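## Task

Rotate the dice until their three upward faces total 15, with every die lying flat and wholly on the mat. Release them and withdraw the hands at the end. The robot must not topple or finish leaning, and the result must hold on its own without the robot supporting anything.

## Robot and tools

ROBOT. A wheeled cart with a pan/tilt head and two arms, left_arm and right_arm. Cameras: head_camera, left_wrist_camera, right_wrist_camera (each image 644x476). The cart is 0.53 m wide and spans x = -0.35 to 0.07 m. Each arm swings about a vertical pan axis at x = -0.060, y = +0.155 (left_arm) or -0.155 m (right_arm); the shoulder sits 0.03 m outward from it, 0.89 m up. Links: upper arm 0.116, forearm 0.135, hand 0.162 m. A fixed-jaw tip reaches roughly 0.44 m horizontally from its pan axis and cannot go below 0.55 m above the floor.

FRAMES. Base frame: origin on the floor between the drive wheels, x forward, y left, z up. The state reports left_hand and right_hand in this frame as the fixed-jaw tip position; a held object lies beside that tip on the swinging-jaw side. Hand axes: z along the fingers, y pointing from swinging jaw to fixed jaw. base_odometry is measured from the scene's starting base frame, counts wheel rotation (slip included), heading positive leftward, range -3.142 to 3.142.

execute_actions. Arguments: "actions", a list holding zero or one action, and optional "cameras" (list of camera names or "all"; omitted/null means all, [] means none). An empty list only reports state and images. One action may contain "base", "joints", or both; their motions start together. "base" holds exactly one relative command: {"translate_m": d}, a straight drive of d metres from the current position, positive forward, -1.4 to 1.4; or {"rotate_rad": d}, a turn in place of d radians, positive counter-clockwise seen from above, -3.2 to 3.2. No sideways motion. "joints" is a single dictionary shared by both arms and the head, mapping joint names to absolute target angles in radians (not offsets); any subset may be given. Ranges: head_pan_rad -3.2 to 3.2 (0 forward, positive left); head_tilt_rad -0.76 to 1.45 (0 level, positive down); for each arm prefix left_arm_ / right_arm_: shoulder_pan_rad -1.919 to 1.919, shoulder_lift_rad -1.745 to 1.745, elbow_flex_rad -1.69 to 1.58, wrist_flex_rad -1.658 to 1.658, wrist_roll_rad -2.743 to 2.841, gripper_rad 0 to 1.919. An action runs at most 15 s. An unknown key or out-of-range number rejects the whole call with no motion. Joints left out may still be driving toward earlier targets. If a result reports a stop, the remaining motion calls in that same reply are skipped.

wait: "seconds" 0 to 10; commands nothing, returns state and images. zoom_image: "camera" plus "region" [x0, y0, x1, y1] in pixels of that camera's most recent full image, top-left origin, at most 504 by 504. finished_scene: "scene", the current scene number; irreversible, and the reply states whether the goal was met, then gives the next task. Replying with no tool call ends everything.

JOINT MEANINGS. Pan: at 0, left_arm points left and right_arm right; positive rotates clockwise from above; forward is +1.571 (left) and -1.571 (right). Bend: all of shoulder_lift, elbow_flex, wrist_flex at 0 puts the upper arm near vertical (0.24 rad outward) with forearm and fingers level; positive bends downward; their sum is the finger angle below level, 1.571 meaning pointing straight down (forearm no more than 0.08 rad above level). Roll: -1.522 closes jaws across the arm plane with fixed jaw on the left looking outward; 1.619 puts it on the right; 0.049 closes in-plane with fixed jaw below (level fingers) or toward the pan axis (fingers down). Gripper opening in metres by angle: 0: 0.003, 0.3: 0.026, 0.6: 0.049, 1: 0.076, 1.919: 0.106. With level fingers over furniture keep the fixed jaw left, since the hand body then rises about 0.08 m above rather than hanging below. Stowed: shoulder_pan -1.75 (left) / 1.75 (right), shoulder_lift 0.05, elbow_flex 1.35, wrist_flex -1.55, wrist_roll -1.52; stow in two steps (wrists first, then the other three), and when leaving stow do not move wrists first.

RESULTS. joint_positions gives readings; base_status and joint_status describe how the last accepted action ended: "done" (base: wheels turned the commanded amount, slip possible), "off_target" (resting short, possibly still pushing; means load, obstruction or tripped motor), "time_out" (target dropped, holds there), "not_followed" with a "joint command not followed" line and a "cause:" when the self-collision check refused an arm's targets (gripper targets still run; refused targets may be retried on later actions until replaced). on_its_own lists motion you did not command. A gripper reporting "off_target" is holding something; "done" means empty or barely squeezing. A "pictures" line orders the images; changed camera calibrations are listed. MOTOR HOT warns from 55 °C; OVER-TEMPERATURE FAULT at 70 °C halts that arm, with "limit_stop_at_motor_heat" on affected keys (resend targets afterward).

CAUTIONS. Loaded or extended joints sag toward gravity; offset the next target by the observed sag. Hand positions may be a few centimetres wrong. A joint held more than about 0.30 rad from target for about 2 s trips to 20 % torque; reset by waiting for it to settle, then commanding 0.2 rad from the reading away from the failed target (or 0.04 rad past a range end; for a jaw, the end). To stop a blocked joint pushing, target its current reading. Squeeze by aiming at most 0.2 rad below the contact angle. Payload about 0.4 kg at full reach, 0.7 kg within 0.28 m of the pan axis. Never let the arms or hands collide or press together. Pushing and especially pulling on things ahead can tip the robot. Turning with arms stowed needs a clear 0.44 m radius; reversing or turning beside a desk can snag the rear and topple the robot. Avoid drops, slams and dice falling; loose objects may get bumped occasionally. The robot holds its last command while you think. Camera calibrations are in OpenCV form (K, D, T_world_to_cam from base frame); e.g. head_camera K fx=fy=627.234, cx 322.533, cy 236.915, with small per-camera errors and larger pose error on the wrist cameras.

Each tool is called after "Request:" by a JSON object that holds its "fn" and its "kwargs", one argument or row to a line.

## Session

Request:
{"fn": "execute_actions", "kwargs": {
  "actions": []
}}

Scene clock: 0.00 s.
base_odometry: x=+0.000 y=+0.000 heading=+0.000 (m, m, rad; odometry frame)
base_status: not commanded
joint_positions: head_pan_rad=-0.028 head_tilt_rad=-0.013 left_arm_shoulder_pan_rad=-1.763 left_arm_shoulder_lift_rad=+0.108 left_arm_elbow_flex_rad=+1.387 left_arm_wrist_flex_rad=-1.562 left_arm_wrist_roll_rad=-1.489 left_arm_gripper_rad=+1.920 right_arm_shoulder_pan_rad=+1.741 right_arm_shoulder_lift_rad=+0.048 right_arm_elbow_flex_rad=+1.373 right_arm_wrist_flex_rad=-1.572 right_arm_wrist_roll_rad=-1.543 right_arm_gripper_rad=+1.920
joint_status: not commanded
left_hand: x=-0.2999 y=+0.1004 z=+0.8790 quat_wxyz=(-0.058, -0.679, -0.077, +0.728) (m; base frame)
right_hand: x=-0.3055 y=-0.1207 z=+0.8966 quat_wxyz=(-0.056, +0.649, -0.062, -0.756) (m; base frame)
pictures: head_camera, left_wrist_camera, right_wrist_camera
Images, in order (width x height): head_camera 644x476, left_wrist_camera 644x476, right_wrist_camera 644x476.

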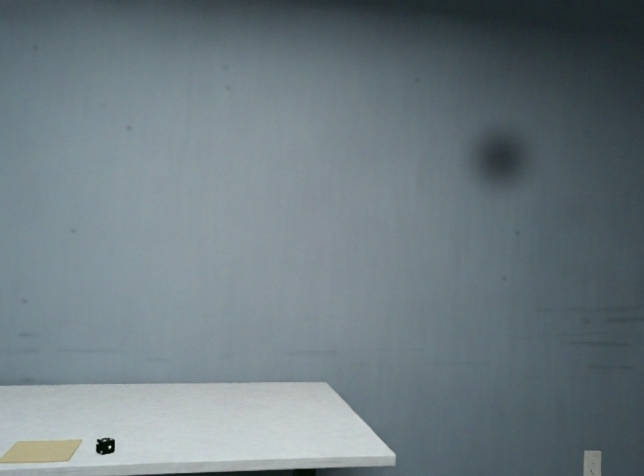

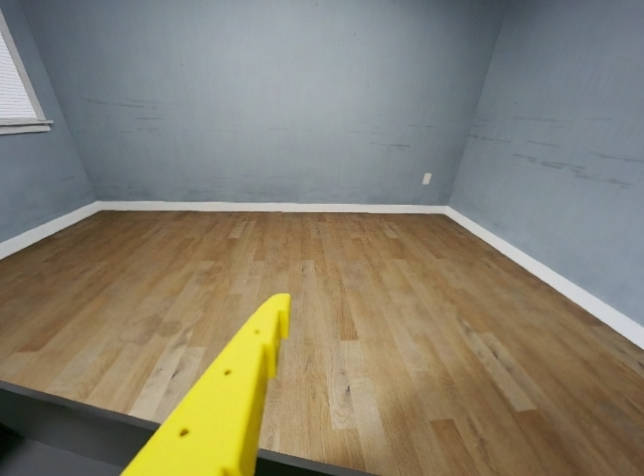

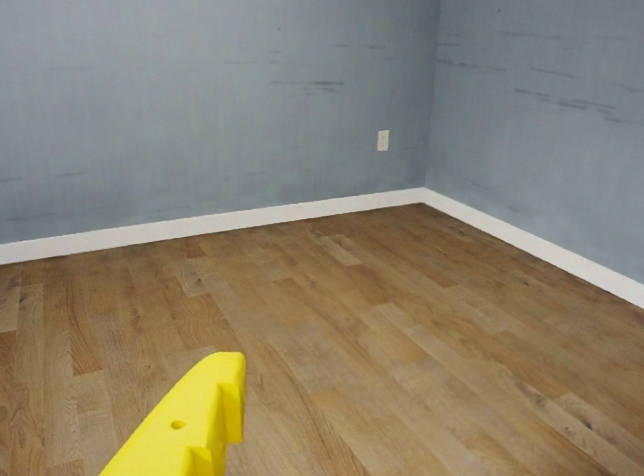

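Request:
{"fn": "execute_actions", "kwargs": {
  "actions": [
    {"joints":{"head_pan_rad":0.4,"head_tilt_rad":0.45}}
  ],
  "cameras": ["head_camera"]
}}

Scene clock: 3.43 s.
base_odometry: x=+0.000 y=+0.000 heading=+0.000 (m, m, rad; odometry frame)
base_status: not commanded
joint_positions: head_pan_rad=+0.390 head_tilt_rad=+0.444 left_arm_shoulder_pan_rad=-1.763 left_arm_shoulder_lift_rad=+0.108 left_arm_elbow_flex_rad=+1.387 left_arm_wrist_flex_rad=-1.562 left_arm_wrist_roll_rad=-1.489 left_arm_gripper_rad=+1.920 right_arm_shoulder_pan_rad=+1.741 right_arm_shoulder_lift_rad=+0.048 right_arm_elbow_flex_rad=+1.373 right_arm_wrist_flex_rad=-1.572 right_arm_wrist_roll_rad=-1.543 right_arm_gripper_rad=+1.920
joint_status: all done
left_hand: x=-0.2999 y=+0.1004 z=+0.8790 quat_wxyz=(-0.058, -0.679, -0.077, +0.728) (m; base frame)
right_hand: x=-0.3055 y=-0.1207 z=+0.8966 quat_wxyz=(-0.056, +0.649, -0.062, -0.756) (m; base frame)
pictures: head_camera
camera_calibration (this result's frames):
head_camera: T_world_to_cam=[[0.436071, -0.899868, 0.00892857, 0.00670097], [-0.37148, -0.189036, -0.908993, 1.07028], [0.819661, 0.393069, -0.416716, 0.509094], [0, 0, 0, 1]] pos_world=[-0.0226207, 0.00824205, 1.18496]
Images, in order (width x height): head_camera 644x476.

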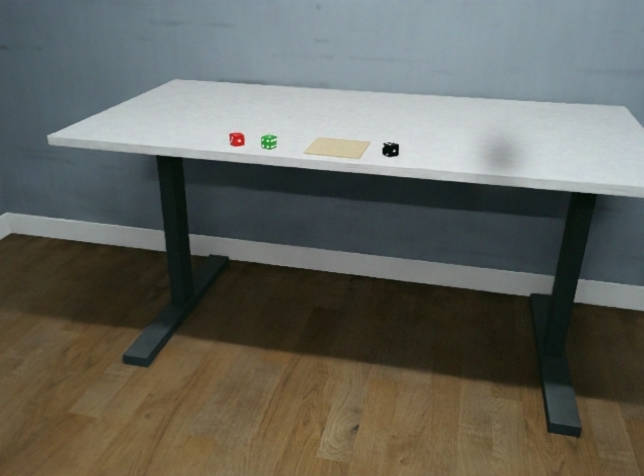

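Request:
{"fn": "execute_actions", "kwargs": {
  "actions": [
    {"base":{"rotate_rad":0.674}}
  ],
  "cameras": []
}}

Request:
{"fn": "execute_actions", "kwargs": {
  "actions": [
    {"base":{"translate_m":0.904}}
  ],
  "cameras": []
}}

Request:
{"fn": "execute_actions", "kwargs": {
  "actions": [
    {"base":{"rotate_rad":-0.484},"joints":{"head_pan_rad":0,"head_tilt_rad":0.7}}
  ],
  "cameras": ["head_camera"]
}}

Scene clock: 19.90 s.
base_odometry: x=-0.001 y=+0.000 heading=+0.673 (m, m, rad; odometry frame)
base_status: done
joint_positions: head_pan_rad=+0.390 head_tilt_rad=+0.444 left_arm_shoulder_pan_rad=-1.763 left_arm_shoulder_lift_rad=+0.108 left_arm_elbow_flex_rad=+1.387 left_arm_wrist_flex_rad=-1.562 left_arm_wrist_roll_rad=-1.489 left_arm_gripper_rad=+1.920 right_arm_shoulder_pan_rad=+1.741 right_arm_shoulder_lift_rad=+0.048 right_arm_elbow_flex_rad=+1.373 right_arm_wrist_flex_rad=-1.572 right_arm_wrist_roll_rad=-1.543 right_arm_gripper_rad=+1.920
joint_status: not commanded
left_hand: x=-0.2999 y=+0.1004 z=+0.8790 quat_wxyz=(-0.058, -0.679, -0.077, +0.728) (m; base frame)
right_hand: x=-0.3055 y=-0.1207 z=+0.8966 quat_wxyz=(-0.056, +0.649, -0.062, -0.756) (m; base frame)
pictures: none
No camera images: the call's "cameras" was empty. Leave "cameras" out to get every camera's image.

Scene clock: 25.33 s.
base_odometry: x=+0.705 y=+0.565 heading=+0.673 (m, m, rad; odometry frame)
base_status: done
joint_positions: head_pan_rad=+0.390 head_tilt_rad=+0.444 left_arm_shoulder_pan_rad=-1.763 left_arm_shoulder_lift_rad=+0.108 left_arm_elbow_flex_rad=+1.387 left_arm_wrist_flex_rad=-1.562 left_arm_wrist_roll_rad=-1.489 left_arm_gripper_rad=+1.920 right_arm_shoulder_pan_rad=+1.741 right_arm_shoulder_lift_rad=+0.048 right_arm_elbow_flex_rad=+1.373 right_arm_wrist_flex_rad=-1.572 right_arm_wrist_roll_rad=-1.543 right_arm_gripper_rad=+1.920
joint_status: not commanded
left_hand: x=-0.2999 y=+0.1004 z=+0.8790 quat_wxyz=(-0.058, -0.679, -0.077, +0.728) (m; base frame)
right_hand: x=-0.3055 y=-0.1207 z=+0.8966 quat_wxyz=(-0.056, +0.649, -0.062, -0.756) (m; base frame)
pictures: none
No camera images: the call's "cameras" was empty. Leave "cameras" out to get every camera's image.

Scene clock: 26.63 s.
base_odometry: x=+0.704 y=+0.565 heading=+0.190 (m, m, rad; odometry frame)
base_status: done
joint_positions: head_pan_rad=+0.010 head_tilt_rad=+0.694 left_arm_shoulder_pan_rad=-1.763 left_arm_shoulder_lift_rad=+0.108 left_arm_elbow_flex_rad=+1.387 left_arm_wrist_flex_rad=-1.562 left_arm_wrist_roll_rad=-1.489 left_arm_gripper_rad=+1.920 right_arm_shoulder_pan_rad=+1.741 right_arm_shoulder_lift_rad=+0.048 right_arm_elbow_flex_rad=+1.373 right_arm_wrist_flex_rad=-1.572 right_arm_wrist_roll_rad=-1.543 right_arm_gripper_rad=+1.920
joint_status: all done
left_hand: x=-0.2999 y=+0.1004 z=+0.8790 quat_wxyz=(-0.058, -0.679, -0.077, +0.728) (m; base frame)
right_hand: x=-0.3055 y=-0.1207 z=+0.8966 quat_wxyz=(-0.056, +0.649, -0.062, -0.756) (m; base frame)
pictures: head_camera
camera_calibration (this result's frames):
head_camera: T_world_to_cam=[[0.0714307, -0.997424, -0.00654449, 0.00737234], [-0.627727, -0.0398538, -0.777413, 0.906785], [0.77515, 0.0596393, -0.628956, 0.751291], [0, 0, 0, 1]] pos_world=[-0.0136765, -0.00131426, 1.17752]
Images, in order (width x height): head_camera 644x476.

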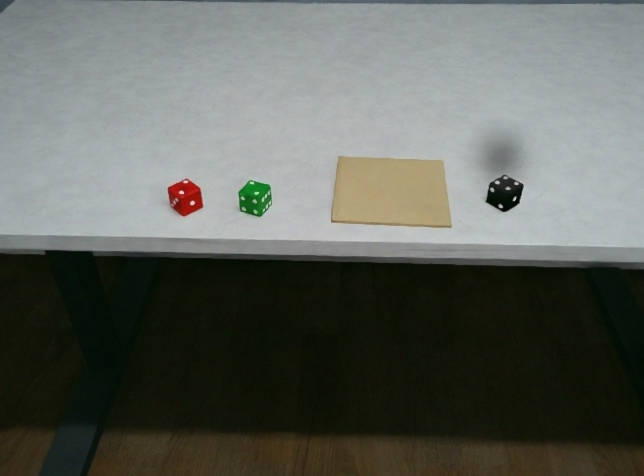

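Request:
{"fn": "zoom_image", "kwargs": {
  "camera": "head_camera",
  "region": [150,150,300,240]
}}

Request:
{"fn": "zoom_image", "kwargs": {
  "camera": "head_camera",
  "region": [420,150,570,240]
}}

Region (150, 150, 300, 240) of head_camera's 644x476 image, scaled by 3.360; it fills the top 302 rows of this view, and the rest is white.

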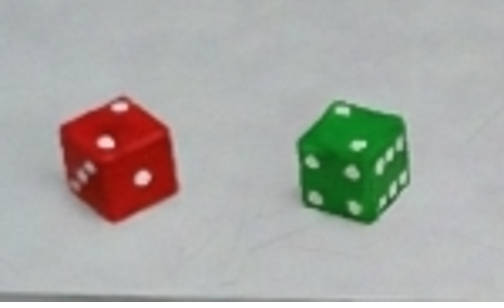

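Region (420, 150, 570, 240) of head_camera's 644x476 image, scaled by 3.360; it fills the top 302 rows of this view, and the rest is white.

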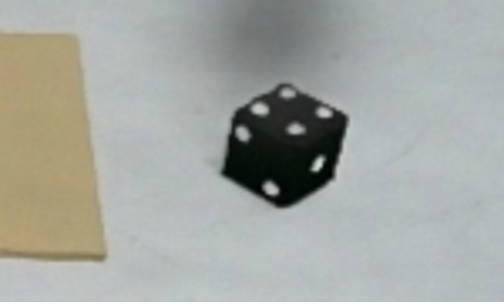

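Request:
{"fn": "execute_actions", "kwargs": {
  "actions": [
    {"joints":{"left_arm_shoulder_pan_rad":1.3,"left_arm_shoulder_lift_rad":0.6,"left_arm_elbow_flex_rad":-0.6,"right_arm_shoulder_pan_rad":-1.3,"right_arm_shoulder_lift_rad":0.6,"right_arm_elbow_flex_rad":-0.6}}
  ],
  "cameras": []
}}

Request:
{"fn": "execute_actions", "kwargs": {
  "actions": [
    {"base":{"translate_m":0.36},"joints":{"left_arm_wrist_flex_rad":1.0,"right_arm_wrist_flex_rad":1.0,"left_arm_gripper_rad":1.0,"right_arm_gripper_rad":1.0,"head_tilt_rad":1.05}}
  ]
}}

Scene clock: 79.33 s.
base_odometry: x=+0.704 y=+0.565 heading=+0.190 (m, m, rad; odometry frame)
base_status: not commanded
joint_positions: head_pan_rad=+0.010 head_tilt_rad=+0.694 left_arm_shoulder_pan_rad=+1.294 left_arm_shoulder_lift_rad=+0.617 left_arm_elbow_flex_rad=-0.568 left_arm_wrist_flex_rad=-1.562 left_arm_wrist_roll_rad=-1.489 left_arm_gripper_rad=+1.920 right_arm_shoulder_pan_rad=-1.294 right_arm_shoulder_lift_rad=+0.614 right_arm_elbow_flex_rad=-0.568 right_arm_wrist_flex_rad=-1.572 right_arm_wrist_roll_rad=-1.543 right_arm_gripper_rad=+1.920
joint_status: all done
left_hand: x=+0.1909 y=+0.2343 z=+1.1285 quat_wxyz=(+0.992, -0.004, +0.028, +0.121) (m; base frame)
right_hand: x=+0.1926 y=-0.2188 z=+1.1292 quat_wxyz=(+0.992, +0.003, +0.022, -0.128) (m; base frame)
pictures: none
No camera images: the call's "cameras" was empty. Leave "cameras" out to get every camera's image.

Scene clock: 81.97 s.
base_odometry: x=+1.058 y=+0.632 heading=+0.188 (m, m, rad; odometry frame)
base_status: done
joint_positions: head_pan_rad=+0.010 head_tilt_rad=+1.045 left_arm_shoulder_pan_rad=+1.294 left_arm_shoulder_lift_rad=+0.621 left_arm_elbow_flex_rad=-0.568 left_arm_wrist_flex_rad=+0.998 left_arm_wrist_roll_rad=-1.489 left_arm_gripper_rad=+1.007 right_arm_shoulder_pan_rad=-1.295 right_arm_shoulder_lift_rad=+0.620 right_arm_elbow_flex_rad=-0.569 right_arm_wrist_flex_rad=+0.996 right_arm_wrist_roll_rad=-1.543 right_arm_gripper_rad=+1.008
joint_status: all done
left_hand: x=+0.2582 y=+0.2534 z=+0.8277 quat_wxyz=(+0.255, -0.149, +0.955, +0.031) (m; base frame)
right_hand: x=+0.2633 y=-0.2384 z=+0.8286 quat_wxyz=(+0.257, +0.143, +0.955, -0.033) (m; base frame)
pictures: head_camera, left_wrist_camera, right_wrist_camera
camera_calibration (this result's frames):
head_camera: T_world_to_cam=[[0.0654366, -0.997484, -0.0272815, 0.030959], [-0.856606, -0.0421299, -0.514248, 0.593124], [0.511805, 0.0570202, -0.857208, 1.00163], [0, 0, 0, 1]] pos_world=[-0.00659099, -0.0012438, 1.16446]
left_wrist_camera: T_world_to_cam=[[0.317001, -0.946844, 0.0547405, 0.106231], [-0.948215, -0.315189, 0.0392839, 0.315128], [-0.0199421, -0.0643589, -0.997728, 0.912779], [0, 0, 0, 1]] pos_world=[0.283337, 0.258655, 0.89251]
right_wrist_camera: T_world_to_cam=[[-0.288225, -0.956564, 0.0437249, -0.201479], [-0.957272, 0.288962, 0.0114544, 0.334035], [-0.0235917, -0.0385552, -0.998978, 0.88741], [0, 0, 0, 1]] pos_world=[0.282627, -0.255037, 0.891487]
Images, in order (width x height): head_camera 644x476, left_wrist_camera 644x476, right_wrist_camera 644x476.

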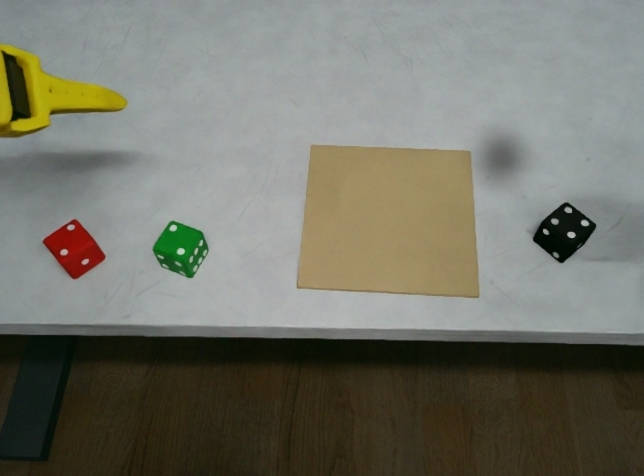

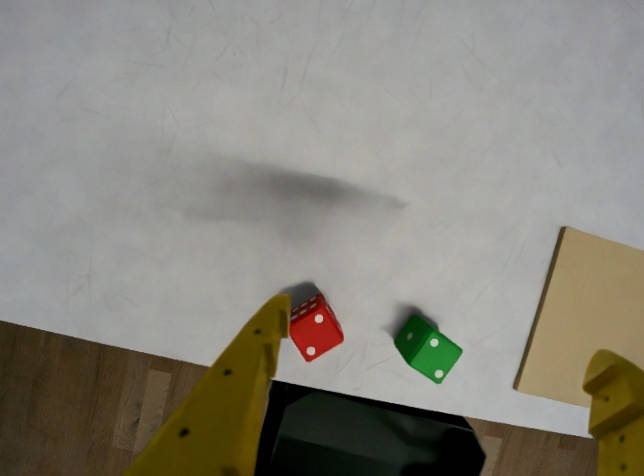

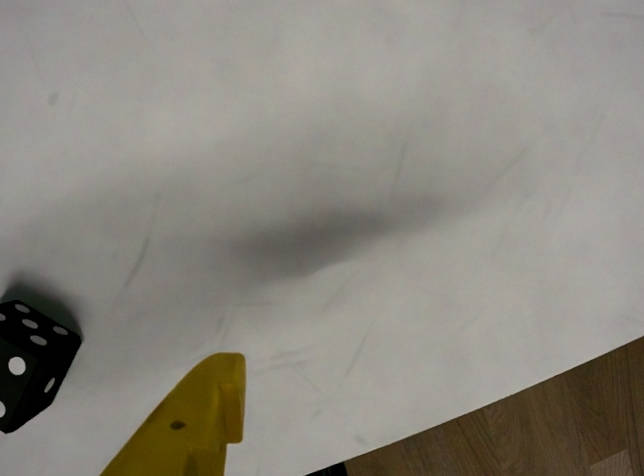

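Request:
{"fn": "execute_actions", "kwargs": {
  "actions": [
    {"joints":{"left_arm_shoulder_lift_rad":0.58,"left_arm_elbow_flex_rad":-0.58,"left_arm_wrist_flex_rad":1.42,"left_arm_wrist_roll_rad":-1.10,"left_arm_gripper_rad":0.8,"head_pan_rad":0.3}}
  ],
  "cameras": ["head_camera","left_wrist_camera"]
}}

Scene clock: 102.97 s.
base_odometry: x=+1.058 y=+0.632 heading=+0.188 (m, m, rad; odometry frame)
base_status: not commanded
joint_positions: head_pan_rad=+0.290 head_tilt_rad=+1.045 left_arm_shoulder_pan_rad=+1.294 left_arm_shoulder_lift_rad=+0.621 left_arm_elbow_flex_rad=-0.568 left_arm_wrist_flex_rad=+1.416 left_arm_wrist_roll_rad=-1.108 left_arm_gripper_rad=+0.807 right_arm_shoulder_pan_rad=-1.295 right_arm_shoulder_lift_rad=+0.620 right_arm_elbow_flex_rad=-0.569 right_arm_wrist_flex_rad=+0.996 right_arm_wrist_roll_rad=-1.543 right_arm_gripper_rad=+1.008
joint_status: all done
left_hand: x=+0.1946 y=+0.2346 z=+0.8072 quat_wxyz=(+0.051, -0.338, +0.940, -0.003) (m; base frame)
right_hand: x=+0.2633 y=-0.2384 z=+0.8286 quat_wxyz=(+0.257, +0.143, +0.955, -0.033) (m; base frame)
pictures: head_camera, left_wrist_camera
camera_calibration (this result's frames):
head_camera: T_world_to_cam=[[0.3386, -0.940535, -0.0272815, 0.0437976], [-0.811588, -0.277261, -0.514248, 0.59524], [0.476104, 0.196265, -0.857208, 0.999953], [0, 0, 0, 1]] pos_world=[-0.00782151, 0.00997403, 1.16446]
left_wrist_camera: T_world_to_cam=[[0.658021, -0.749871, 0.0685617, -0.0140644], [-0.691803, -0.566078, 0.448291, -0.0714564], [-0.297349, -0.342416, -0.891255, 0.923182], [0, 0, 0, 1]] pos_world=[0.234328, 0.265116, 0.855788]
Images, in order (width x height): head_camera 644x476, left_wrist_camera 644x476.

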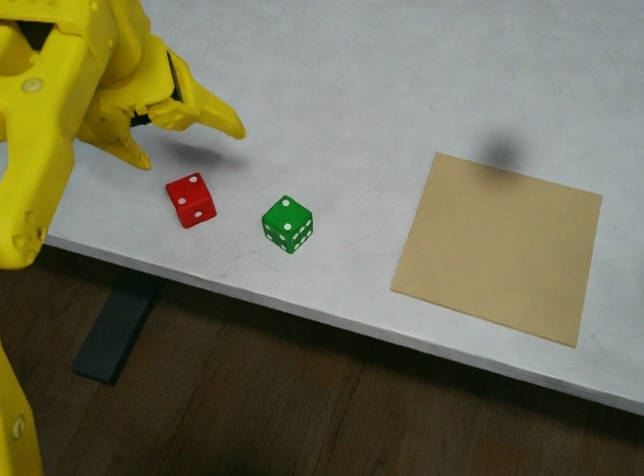

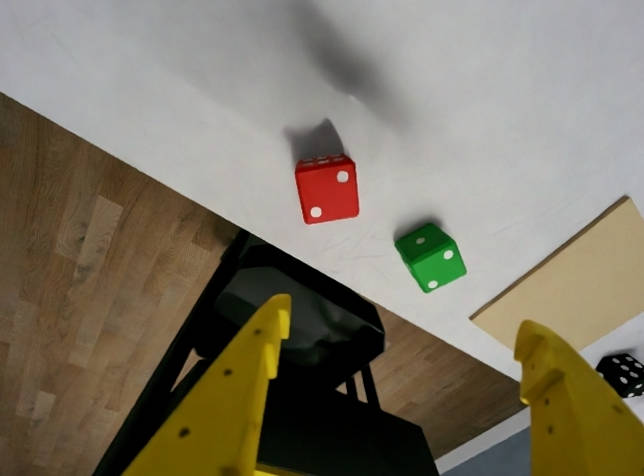

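Request:
{"fn": "execute_actions", "kwargs": {
  "actions": [
    {"joints":{"left_arm_shoulder_pan_rad":1.258,"left_arm_shoulder_lift_rad":0.8,"left_arm_elbow_flex_rad":-0.72,"left_arm_wrist_flex_rad":1.33,"left_arm_wrist_roll_rad":-1.14}}
  ],
  "cameras": ["head_camera","left_wrist_camera"]
}}

Scene clock: 120.73 s.
base_odometry: x=+1.058 y=+0.632 heading=+0.188 (m, m, rad; odometry frame)
base_status: not commanded
joint_positions: head_pan_rad=+0.290 head_tilt_rad=+1.045 left_arm_shoulder_pan_rad=+1.265 left_arm_shoulder_lift_rad=+0.821 left_arm_elbow_flex_rad=-0.687 left_arm_wrist_flex_rad=+1.336 left_arm_wrist_roll_rad=-1.131 left_arm_gripper_rad=+0.807 right_arm_shoulder_pan_rad=-1.295 right_arm_shoulder_lift_rad=+0.620 right_arm_elbow_flex_rad=-0.569 right_arm_wrist_flex_rad=+0.996 right_arm_wrist_roll_rad=-1.543 right_arm_gripper_rad=+1.008
joint_status: all done
left_hand: x=+0.2041 y=+0.2458 z=+0.7773 quat_wxyz=(+0.050, -0.341, +0.939, -0.002) (m; base frame)
right_hand: x=+0.2633 y=-0.2384 z=+0.8286 quat_wxyz=(+0.257, +0.143, +0.955, -0.033) (m; base frame)
pictures: head_camera, left_wrist_camera
camera_calibration (this result's frames):
head_camera: T_world_to_cam=[[0.338609, -0.940532, -0.0272815, 0.0437981], [-0.811585, -0.277269, -0.514248, 0.59524], [0.476102, 0.19627, -0.857208, 0.999953], [0, 0, 0, 1]] pos_world=[-0.00782161, 0.00997442, 1.16446]
left_wrist_camera: T_world_to_cam=[[0.662842, -0.745861, 0.0658118, -0.00964498], [-0.687288, -0.571193, 0.448747, -0.0451768], [-0.297112, -0.34268, -0.891232, 0.90314], [0, 0, 0, 1]] pos_world=[0.243677, 0.27649, 0.825815]
Images, in order (width x height): head_camera 644x476, left_wrist_camera 644x476.

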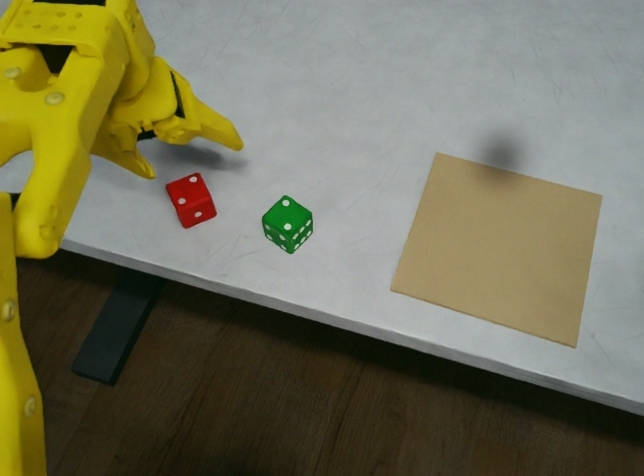

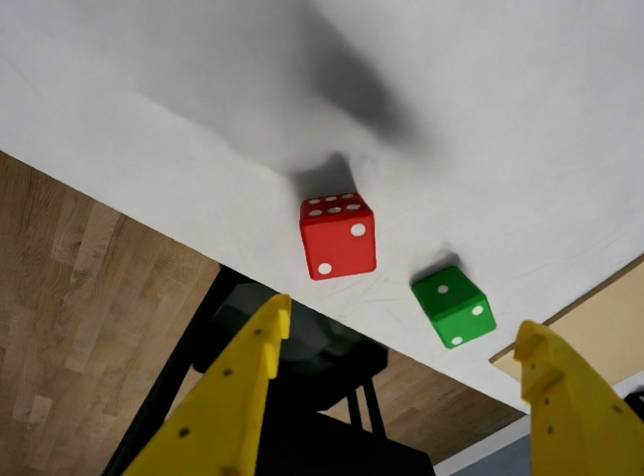

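Request:
{"fn": "execute_actions", "kwargs": {
  "actions": [
    {"joints":{"left_arm_shoulder_lift_rad":0.84,"left_arm_elbow_flex_rad":-0.53,"left_arm_wrist_flex_rad":1.15}}
  ],
  "cameras": ["head_camera","left_wrist_camera"]
}}

Scene clock: 135.63 s.
base_odometry: x=+1.058 y=+0.632 heading=+0.188 (m, m, rad; odometry frame)
base_status: not commanded
joint_positions: head_pan_rad=+0.290 head_tilt_rad=+1.045 left_arm_shoulder_pan_rad=+1.265 left_arm_shoulder_lift_rad=+0.861 left_arm_elbow_flex_rad=-0.529 left_arm_wrist_flex_rad=+1.158 left_arm_wrist_roll_rad=-1.131 left_arm_gripper_rad=+0.807 right_arm_shoulder_pan_rad=-1.295 right_arm_shoulder_lift_rad=+0.620 right_arm_elbow_flex_rad=-0.569 right_arm_wrist_flex_rad=+0.996 right_arm_wrist_roll_rad=-1.543 right_arm_gripper_rad=+1.008
joint_status: all done
left_hand: x=+0.1982 y=+0.2439 z=+0.7468 quat_wxyz=(+0.040, -0.341, +0.939, -0.002) (m; base frame)
right_hand: x=+0.2633 y=-0.2384 z=+0.8286 quat_wxyz=(+0.257, +0.143, +0.955, -0.033) (m; base frame)
pictures: head_camera, left_wrist_camera
camera_calibration (this result's frames):
head_camera: T_world_to_cam=[[0.33861, -0.940531, -0.0272815, 0.0437981], [-0.811585, -0.27727, -0.514248, 0.59524], [0.476102, 0.196271, -0.857208, 0.999953], [0, 0, 0, 1]] pos_world=[-0.00782162, 0.00997446, 1.16446]
left_wrist_camera: T_world_to_cam=[[0.664016, -0.745491, 0.0576735, 0.000639426], [-0.678598, -0.568449, 0.465157, -0.0512683], [-0.313985, -0.348009, -0.883348, 0.872335], [0, 0, 0, 1]] pos_world=[0.238685, 0.274913, 0.794386]
Images, in order (width x height): head_camera 644x476, left_wrist_camera 644x476.

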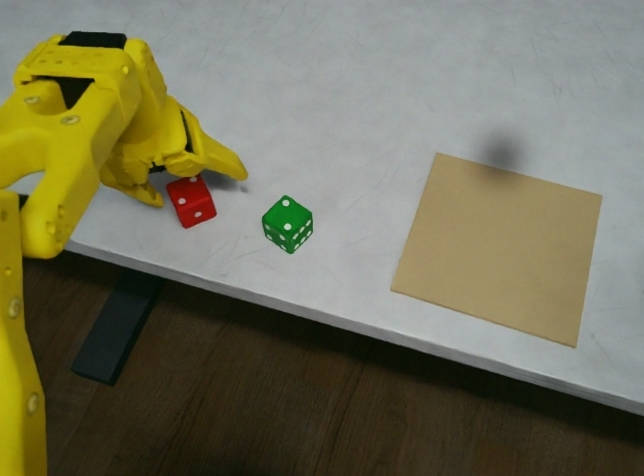

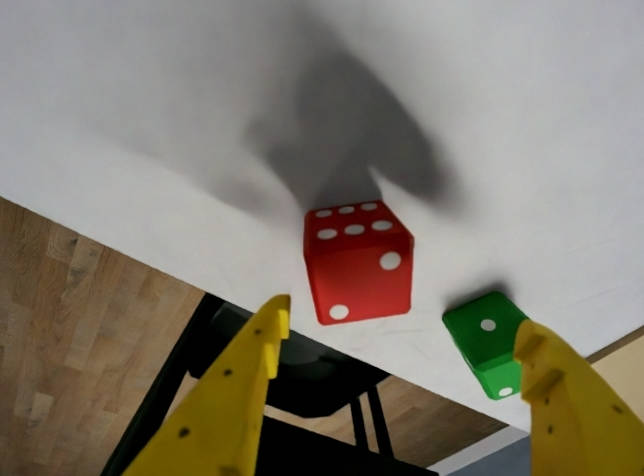

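Request:
{"fn": "execute_actions", "kwargs": {
  "actions": [
    {"joints":{"left_arm_shoulder_lift_rad":0.885,"left_arm_wrist_flex_rad":1.04,"left_arm_gripper_rad":0.62}}
  ],
  "cameras": ["head_camera","left_wrist_camera"]
}}

Scene clock: 142.40 s.
base_odometry: x=+1.058 y=+0.632 heading=+0.188 (m, m, rad; odometry frame)
base_status: not commanded
joint_positions: head_pan_rad=+0.290 head_tilt_rad=+1.045 left_arm_shoulder_pan_rad=+1.265 left_arm_shoulder_lift_rad=+0.905 left_arm_elbow_flex_rad=-0.529 left_arm_wrist_flex_rad=+1.047 left_arm_wrist_roll_rad=-1.131 left_arm_gripper_rad=+0.627 right_arm_shoulder_pan_rad=-1.295 right_arm_shoulder_lift_rad=+0.620 right_arm_elbow_flex_rad=-0.569 right_arm_wrist_flex_rad=+0.996 right_arm_wrist_roll_rad=-1.543 right_arm_gripper_rad=+1.008
joint_status: all done
left_hand: x=+0.2086 y=+0.2472 z=+0.7374 quat_wxyz=(+0.073, -0.340, +0.937, -0.003) (m; base frame)
right_hand: x=+0.2633 y=-0.2384 z=+0.8286 quat_wxyz=(+0.257, +0.143, +0.955, -0.033) (m; base frame)
pictures: head_camera, left_wrist_camera
camera_calibration (this result's frames):
head_camera: T_world_to_cam=[[0.33861, -0.940531, -0.0272815, 0.0437981], [-0.811585, -0.27727, -0.514248, 0.59524], [0.476102, 0.196271, -0.857208, 0.999953], [0, 0, 0, 1]] pos_world=[-0.00782162, 0.00997447, 1.16446]
left_wrist_camera: T_world_to_cam=[[0.659544, -0.746903, 0.0844872, -0.0217629], [-0.706138, -0.577145, 0.41021, 0.0104201], [-0.257625, -0.330211, -0.908069, 0.87053], [0, 0, 0, 1]] pos_world=[0.245982, 0.277218, 0.788066]
Images, in order (width x height): head_camera 644x476, left_wrist_camera 644x476.

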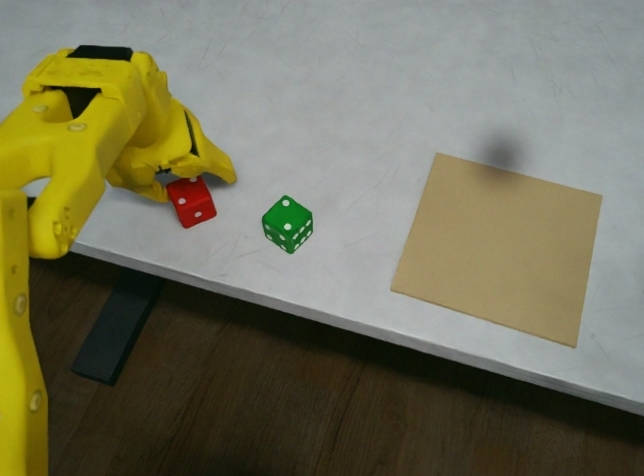

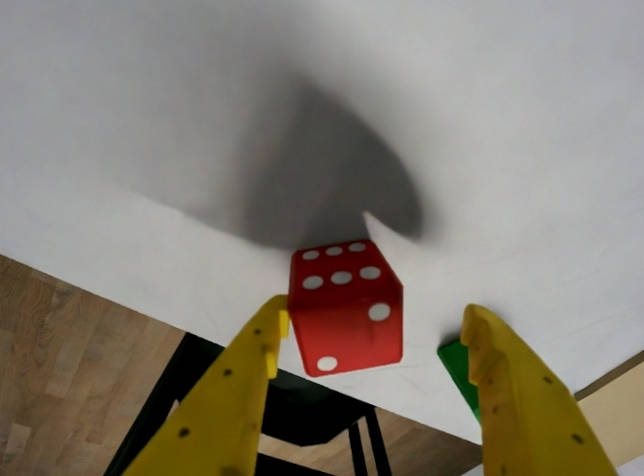

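Request:
{"fn": "execute_actions", "kwargs": {
  "actions": [
    {"joints":{"left_arm_shoulder_lift_rad":0.965}}
  ],
  "cameras": ["head_camera","left_wrist_camera"]
}}

Scene clock: 149.10 s.
base_odometry: x=+1.058 y=+0.632 heading=+0.188 (m, m, rad; odometry frame)
base_status: not commanded
joint_positions: head_pan_rad=+0.290 head_tilt_rad=+1.045 left_arm_shoulder_pan_rad=+1.265 left_arm_shoulder_lift_rad=+0.977 left_arm_elbow_flex_rad=-0.529 left_arm_wrist_flex_rad=+1.046 left_arm_wrist_roll_rad=-1.131 left_arm_gripper_rad=+0.627 right_arm_shoulder_pan_rad=-1.295 right_arm_shoulder_lift_rad=+0.620 right_arm_elbow_flex_rad=-0.569 right_arm_wrist_flex_rad=+0.996 right_arm_wrist_roll_rad=-1.543 right_arm_gripper_rad=+1.008
joint_status: all done
left_hand: x=+0.1974 y=+0.2437 z=+0.7196 quat_wxyz=(+0.038, -0.341, +0.939, -0.002) (m; base frame)
right_hand: x=+0.2633 y=-0.2384 z=+0.8286 quat_wxyz=(+0.257, +0.143, +0.955, -0.033) (m; base frame)
pictures: head_camera, left_wrist_camera
camera_calibration (this result's frames):
head_camera: T_world_to_cam=[[0.338616, -0.940529, -0.0272816, 0.0437984], [-0.811583, -0.277276, -0.514247, 0.59524], [0.4761, 0.196274, -0.857208, 0.999953], [0, 0, 0, 1]] pos_world=[-0.00782168, 0.00997473, 1.16446]
left_wrist_camera: T_world_to_cam=[[0.664265, -0.745412, 0.0557921, 0.00382085], [-0.676549, -0.567801, 0.468917, -0.0425308], [-0.317858, -0.349232, -0.881478, 0.847689], [0, 0, 0, 1]] pos_world=[0.238132, 0.274739, 0.766949]
Images, in order (width x height): head_camera 644x476, left_wrist_camera 644x476.

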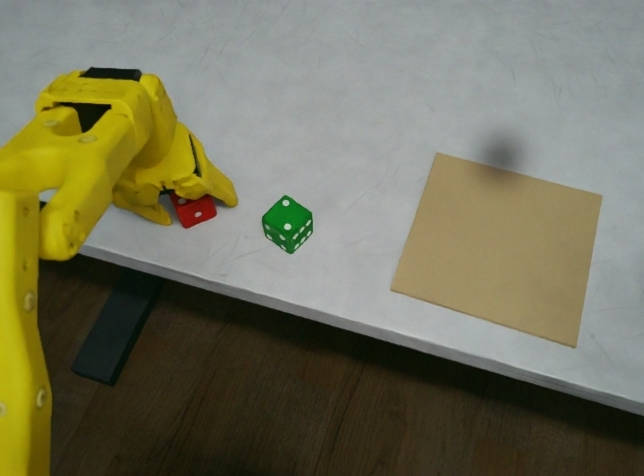

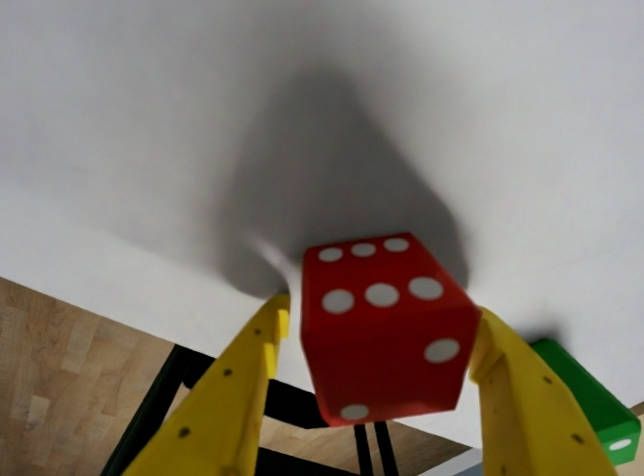

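Request:
{"fn": "execute_actions", "kwargs": {
  "actions": [
    {"joints":{"left_arm_gripper_rad":0.2}}
  ],
  "cameras": ["left_wrist_camera"]
}}

Request:
{"fn": "execute_actions", "kwargs": {
  "actions": [
    {"joints":{"left_arm_shoulder_lift_rad":0.6}}
  ],
  "cameras": ["left_wrist_camera"]
}}

Scene clock: 156.40 s.
base_odometry: x=+1.058 y=+0.632 heading=+0.188 (m, m, rad; odometry frame)
base_status: not commanded
joint_positions: head_pan_rad=+0.290 head_tilt_rad=+1.045 left_arm_shoulder_pan_rad=+1.265 left_arm_shoulder_lift_rad=+0.977 left_arm_elbow_flex_rad=-0.529 left_arm_wrist_flex_rad=+1.044 left_arm_wrist_roll_rad=-1.131 left_arm_gripper_rad=+0.365 right_arm_shoulder_pan_rad=-1.295 right_arm_shoulder_lift_rad=+0.620 right_arm_elbow_flex_rad=-0.569 right_arm_wrist_flex_rad=+0.996 right_arm_wrist_roll_rad=-1.543 right_arm_gripper_rad=+1.008
joint_status: left_arm_gripper_rad off_target (ended at +0.365, target +0.200)
left_hand: x=+0.1976 y=+0.2437 z=+0.7196 quat_wxyz=(+0.039, -0.341, +0.939, -0.002) (m; base frame)
right_hand: x=+0.2633 y=-0.2384 z=+0.8286 quat_wxyz=(+0.257, +0.143, +0.955, -0.033) (m; base frame)
pictures: left_wrist_camera
camera_calibration (this result's frames):
left_wrist_camera: T_world_to_cam=[[0.664183, -0.745438, 0.0564194, 0.00329065], [-0.677234, -0.568018, 0.467665, -0.0412472], [-0.316568, -0.348824, -0.882103, 0.847897], [0, 0, 0, 1]] pos_world=[0.238297, 0.274791, 0.767037]
Images, in order (width x height): left_wrist_camera 644x476.

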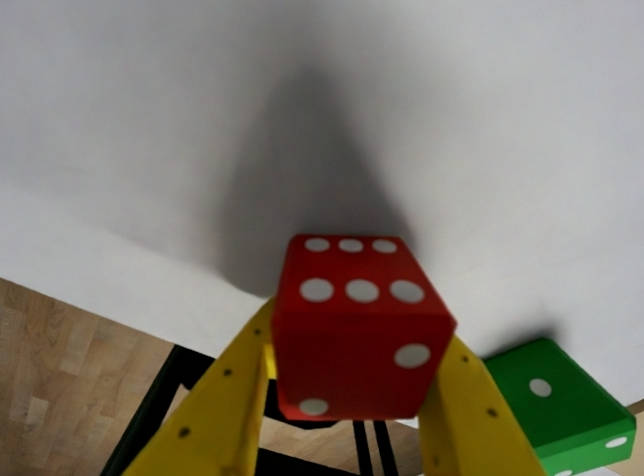

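Scene clock: 157.37 s.
base_odometry: x=+1.058 y=+0.632 heading=+0.188 (m, m, rad; odometry frame)
base_status: not commanded
joint_positions: head_pan_rad=+0.290 head_tilt_rad=+1.045 left_arm_shoulder_pan_rad=+1.265 left_arm_shoulder_lift_rad=+0.666 left_arm_elbow_flex_rad=-0.527 left_arm_wrist_flex_rad=+1.044 left_arm_wrist_roll_rad=-1.131 left_arm_gripper_rad=+0.365 right_arm_shoulder_pan_rad=-1.295 right_arm_shoulder_lift_rad=+0.620 right_arm_elbow_flex_rad=-0.569 right_arm_wrist_flex_rad=+0.996 right_arm_wrist_roll_rad=-1.543 right_arm_gripper_rad=+1.008
joint_status: all done
left_hand: x=+0.2373 y=+0.2563 z=+0.8018 quat_wxyz=(+0.192, -0.335, +0.922, -0.008) (m; base frame)
right_hand: x=+0.2633 y=-0.2384 z=+0.8286 quat_wxyz=(+0.257, +0.143, +0.955, -0.033) (m; base frame)
pictures: left_wrist_camera
camera_calibration (this result's frames):
left_wrist_camera: T_world_to_cam=[[0.629209, -0.756482, 0.178412, -0.105027], [-0.776123, -0.599246, 0.196312, 0.203274], [-0.0415942, -0.261991, -0.964174, 0.915664], [0, 0, 0, 1]] pos_world=[0.261935, 0.282255, 0.861692]
Images, in order (width x height): left_wrist_camera 644x476.

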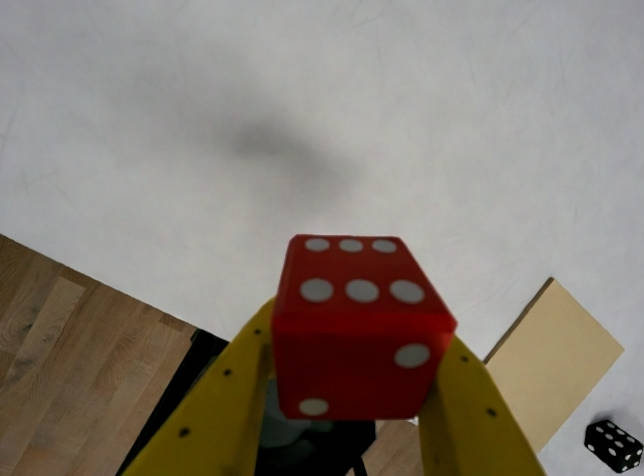

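Request:
{"fn": "execute_actions", "kwargs": {
  "actions": [
    {"joints":{"left_arm_wrist_flex_rad":-0.3,"left_arm_wrist_roll_rad":-1.52}}
  ],
  "cameras": []
}}

Request:
{"fn": "execute_actions", "kwargs": {
  "actions": [
    {"base":{"rotate_rad":-0.15},"joints":{"left_arm_shoulder_pan_rad":1.8,"left_arm_shoulder_lift_rad":1.3,"left_arm_wrist_flex_rad":-0.66,"head_pan_rad":0.0,"right_arm_shoulder_pan_rad":-0.5}}
  ],
  "cameras": ["head_camera","left_wrist_camera"]
}}

Scene clock: 184.67 s.
base_odometry: x=+1.058 y=+0.632 heading=+0.188 (m, m, rad; odometry frame)
base_status: not commanded
joint_positions: head_pan_rad=+0.290 head_tilt_rad=+1.045 left_arm_shoulder_pan_rad=+1.265 left_arm_shoulder_lift_rad=+0.666 left_arm_elbow_flex_rad=-0.524 left_arm_wrist_flex_rad=-0.284 left_arm_wrist_roll_rad=-1.513 left_arm_gripper_rad=+0.365 right_arm_shoulder_pan_rad=-1.295 right_arm_shoulder_lift_rad=+0.620 right_arm_elbow_flex_rad=-0.569 right_arm_wrist_flex_rad=+0.996 right_arm_wrist_roll_rad=-1.543 right_arm_gripper_rad=+1.008
joint_status: all done
left_hand: x=+0.3336 y=+0.2874 z=+0.9737 quat_wxyz=(+0.747, -0.103, +0.647, +0.112) (m; base frame)
right_hand: x=+0.2633 y=-0.2384 z=+0.8286 quat_wxyz=(+0.257, +0.143, +0.955, -0.033) (m; base frame)
pictures: none
No camera images: the call's "cameras" was empty. Leave "cameras" out to get every camera's image.

Scene clock: 185.97 s.
base_odometry: x=+1.059 y=+0.632 heading=+0.037 (m, m, rad; odometry frame)
base_status: done
joint_positions: head_pan_rad=+0.010 head_tilt_rad=+1.045 left_arm_shoulder_pan_rad=+1.794 left_arm_shoulder_lift_rad=+1.329 left_arm_elbow_flex_rad=-0.522 left_arm_wrist_flex_rad=-0.643 left_arm_wrist_roll_rad=-1.513 left_arm_gripper_rad=+0.365 right_arm_shoulder_pan_rad=-0.505 right_arm_shoulder_lift_rad=+0.620 right_arm_elbow_flex_rad=-0.569 right_arm_wrist_flex_rad=+0.996 right_arm_wrist_roll_rad=-1.543 right_arm_gripper_rad=+1.008
joint_status: all done
left_hand: x=+0.3336 y=+0.0735 z=+0.7737 quat_wxyz=(+0.643, +0.082, +0.758, -0.075) (m; base frame)
right_hand: x=+0.1083 y=-0.4434 z=+0.8286 quat_wxyz=(+0.224, +0.499, +0.827, -0.129) (m; base frame)
pictures: head_camera, left_wrist_camera
camera_calibration (this result's frames):
head_camera: T_world_to_cam=[[0.0654887, -0.99748, -0.0272816, 0.0309614], [-0.856604, -0.0421747, -0.514247, 0.593124], [0.511801, 0.0570469, -0.857208, 1.00163], [0, 0, 0, 1]] pos_world=[-0.00659092, -0.00124168, 1.16446]
left_wrist_camera: T_world_to_cam=[[-0.238075, -0.970145, 0.0462453, 0.108429], [-0.649109, 0.123512, -0.750602, 0.811172], [0.722481, -0.208718, -0.659135, 0.349821], [0, 0, 0, 1]] pos_world=[0.299614, 0.0780161, 0.834431]
Images, in order (width x height): head_camera 644x476, left_wrist_camera 644x476.

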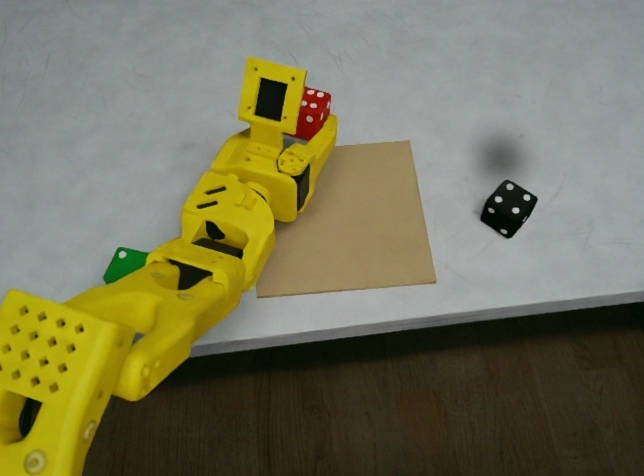

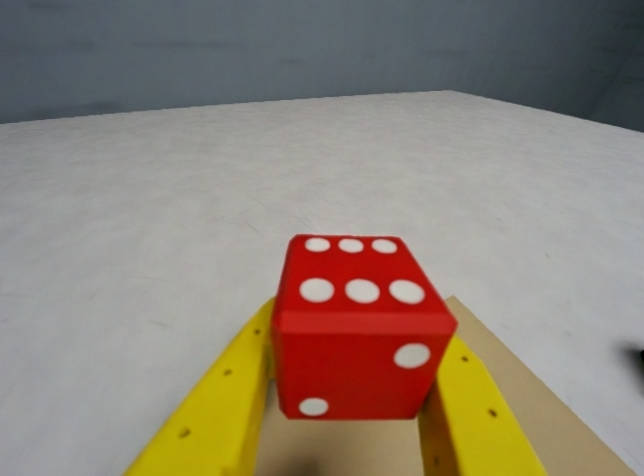

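Request:
{"fn": "execute_actions", "kwargs": {
  "actions": [
    {"base":{"translate_m":0.045},"joints":{"left_arm_shoulder_pan_rad":1.88}}
  ],
  "cameras": []
}}

Request:
{"fn": "execute_actions", "kwargs": {
  "actions": [
    {"joints":{"left_arm_shoulder_lift_rad":1.55,"left_arm_elbow_flex_rad":-0.58,"left_arm_wrist_flex_rad":-0.9}}
  ],
  "cameras": ["head_camera","left_wrist_camera"]
}}

Scene clock: 202.17 s.
base_odometry: x=+1.104 y=+0.634 heading=+0.035 (m, m, rad; odometry frame)
base_status: done
joint_positions: head_pan_rad=+0.010 head_tilt_rad=+1.045 left_arm_shoulder_pan_rad=+1.875 left_arm_shoulder_lift_rad=+1.329 left_arm_elbow_flex_rad=-0.522 left_arm_wrist_flex_rad=-0.643 left_arm_wrist_roll_rad=-1.513 left_arm_gripper_rad=+0.365 right_arm_shoulder_pan_rad=-0.502 right_arm_shoulder_lift_rad=+0.620 right_arm_elbow_flex_rad=-0.569 right_arm_wrist_flex_rad=+0.996 right_arm_wrist_roll_rad=-1.543 right_arm_gripper_rad=+1.008
joint_status: all done
left_hand: x=+0.3257 y=+0.0418 z=+0.7737 quat_wxyz=(+0.639, +0.112, +0.754, -0.101) (m; base frame)
right_hand: x=+0.1074 y=-0.4439 z=+0.8286 quat_wxyz=(+0.224, +0.501, +0.826, -0.129) (m; base frame)
pictures: none
No camera images: the call's "cameras" was empty. Leave "cameras" out to get every camera's image.

Scene clock: 203.10 s.
base_odometry: x=+1.104 y=+0.634 heading=+0.035 (m, m, rad; odometry frame)
base_status: not commanded
joint_positions: head_pan_rad=+0.010 head_tilt_rad=+1.045 left_arm_shoulder_pan_rad=+1.875 left_arm_shoulder_lift_rad=+1.563 left_arm_elbow_flex_rad=-0.553 left_arm_wrist_flex_rad=-0.887 left_arm_wrist_roll_rad=-1.513 left_arm_gripper_rad=+0.365 right_arm_shoulder_pan_rad=-0.502 right_arm_shoulder_lift_rad=+0.620 right_arm_elbow_flex_rad=-0.569 right_arm_wrist_flex_rad=+0.996 right_arm_wrist_roll_rad=-1.543 right_arm_gripper_rad=+1.008
joint_status: all done
left_hand: x=+0.3035 y=+0.0488 z=+0.7353 quat_wxyz=(+0.654, +0.110, +0.741, -0.103) (m; base frame)
right_hand: x=+0.1074 y=-0.4439 z=+0.8286 quat_wxyz=(+0.224, +0.501, +0.826, -0.129) (m; base frame)
pictures: head_camera, left_wrist_camera
camera_calibration (this result's frames):
head_camera: T_world_to_cam=[[0.0654562, -0.997482, -0.0272838, 0.0309625], [-0.856627, -0.042148, -0.514212, 0.593082], [0.511768, 0.0570305, -0.857229, 1.00165], [0, 0, 0, 1]] pos_world=[-0.0065904, -0.00124295, 1.16446]
left_wrist_camera: T_world_to_cam=[[-0.317821, -0.947057, 0.0455195, 0.102664], [-0.607882, 0.166684, -0.776335, 0.770153], [0.727646, -0.274406, -0.628675, 0.320398], [0, 0, 0, 1]] pos_world=[0.267655, 0.0567753, 0.79465]
Images, in order (width x height): head_camera 644x476, left_wrist_camera 644x476.

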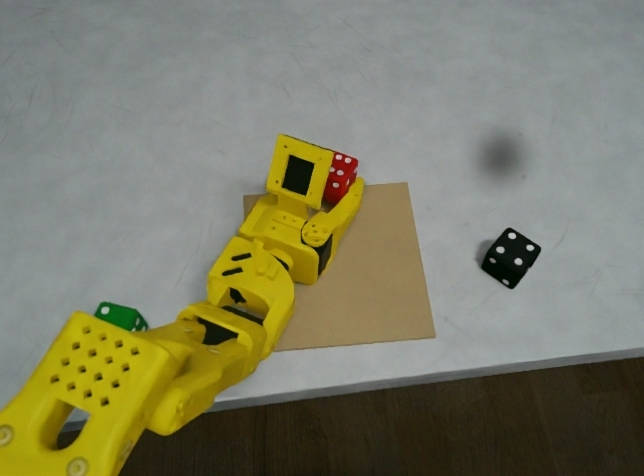

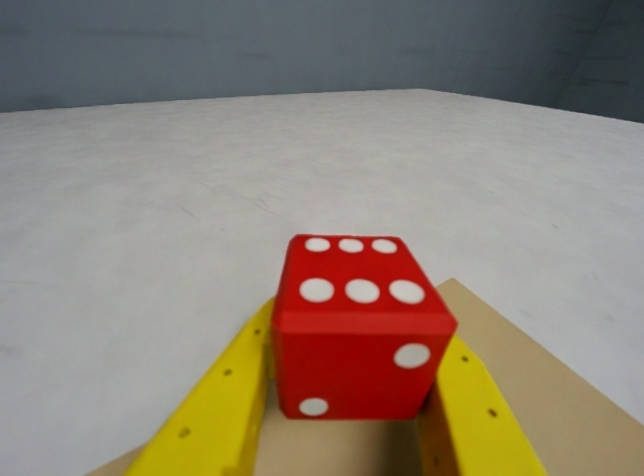

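Request:
{"fn": "execute_actions", "kwargs": {
  "actions": [
    {"base":{"translate_m":-0.035},"joints":{"left_arm_shoulder_lift_rad":1.62,"left_arm_wrist_flex_rad":-0.96}}
  ],
  "cameras": ["head_camera","left_wrist_camera"]
}}

Scene clock: 209.30 s.
base_odometry: x=+1.069 y=+0.632 heading=+0.040 (m, m, rad; odometry frame)
base_status: done
joint_positions: head_pan_rad=+0.010 head_tilt_rad=+1.045 left_arm_shoulder_pan_rad=+1.875 left_arm_shoulder_lift_rad=+1.605 left_arm_elbow_flex_rad=-0.579 left_arm_wrist_flex_rad=-0.959 left_arm_wrist_roll_rad=-1.513 left_arm_gripper_rad=+0.365 right_arm_shoulder_pan_rad=-0.502 right_arm_shoulder_lift_rad=+0.620 right_arm_elbow_flex_rad=-0.569 right_arm_wrist_flex_rad=+0.996 right_arm_wrist_roll_rad=-1.543 right_arm_gripper_rad=+1.008
joint_status: all done
left_hand: x=+0.3015 y=+0.0494 z=+0.7386 quat_wxyz=(+0.675, +0.108, +0.722, -0.107) (m; base frame)
right_hand: x=+0.1074 y=-0.4439 z=+0.8286 quat_wxyz=(+0.224, +0.501, +0.826, -0.129) (m; base frame)
pictures: head_camera, left_wrist_camera
camera_calibration (this result's frames):
head_camera: T_world_to_cam=[[0.065447, -0.997483, -0.0272844, 0.0309628], [-0.856632, -0.0421404, -0.514203, 0.593072], [0.511759, 0.0570258, -0.857234, 1.00166], [0, 0, 0, 1]] pos_world=[-0.00659028, -0.00124331, 1.16446]
left_wrist_camera: T_world_to_cam=[[-0.320255, -0.946292, 0.0443621, 0.104027], [-0.564904, 0.15317, -0.810816, 0.784569], [0.760474, -0.284728, -0.583617, 0.281385], [0, 0, 0, 1]] pos_world=[0.262535, 0.0583852, 0.795748]
Images, in order (width x height): head_camera 644x476, left_wrist_camera 644x476.

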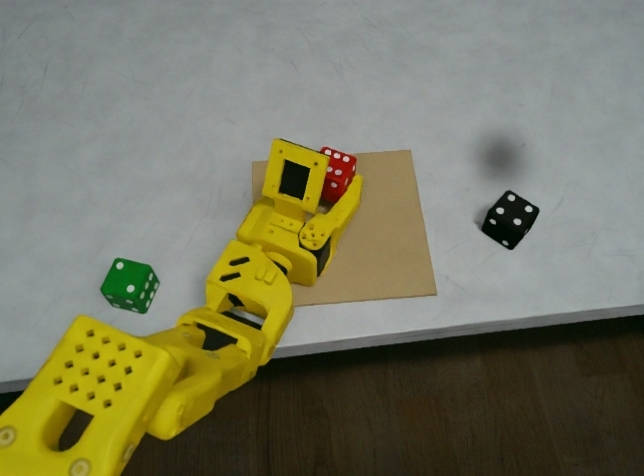

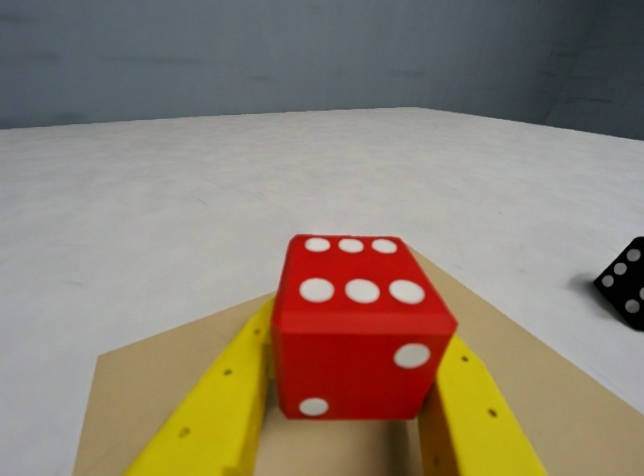

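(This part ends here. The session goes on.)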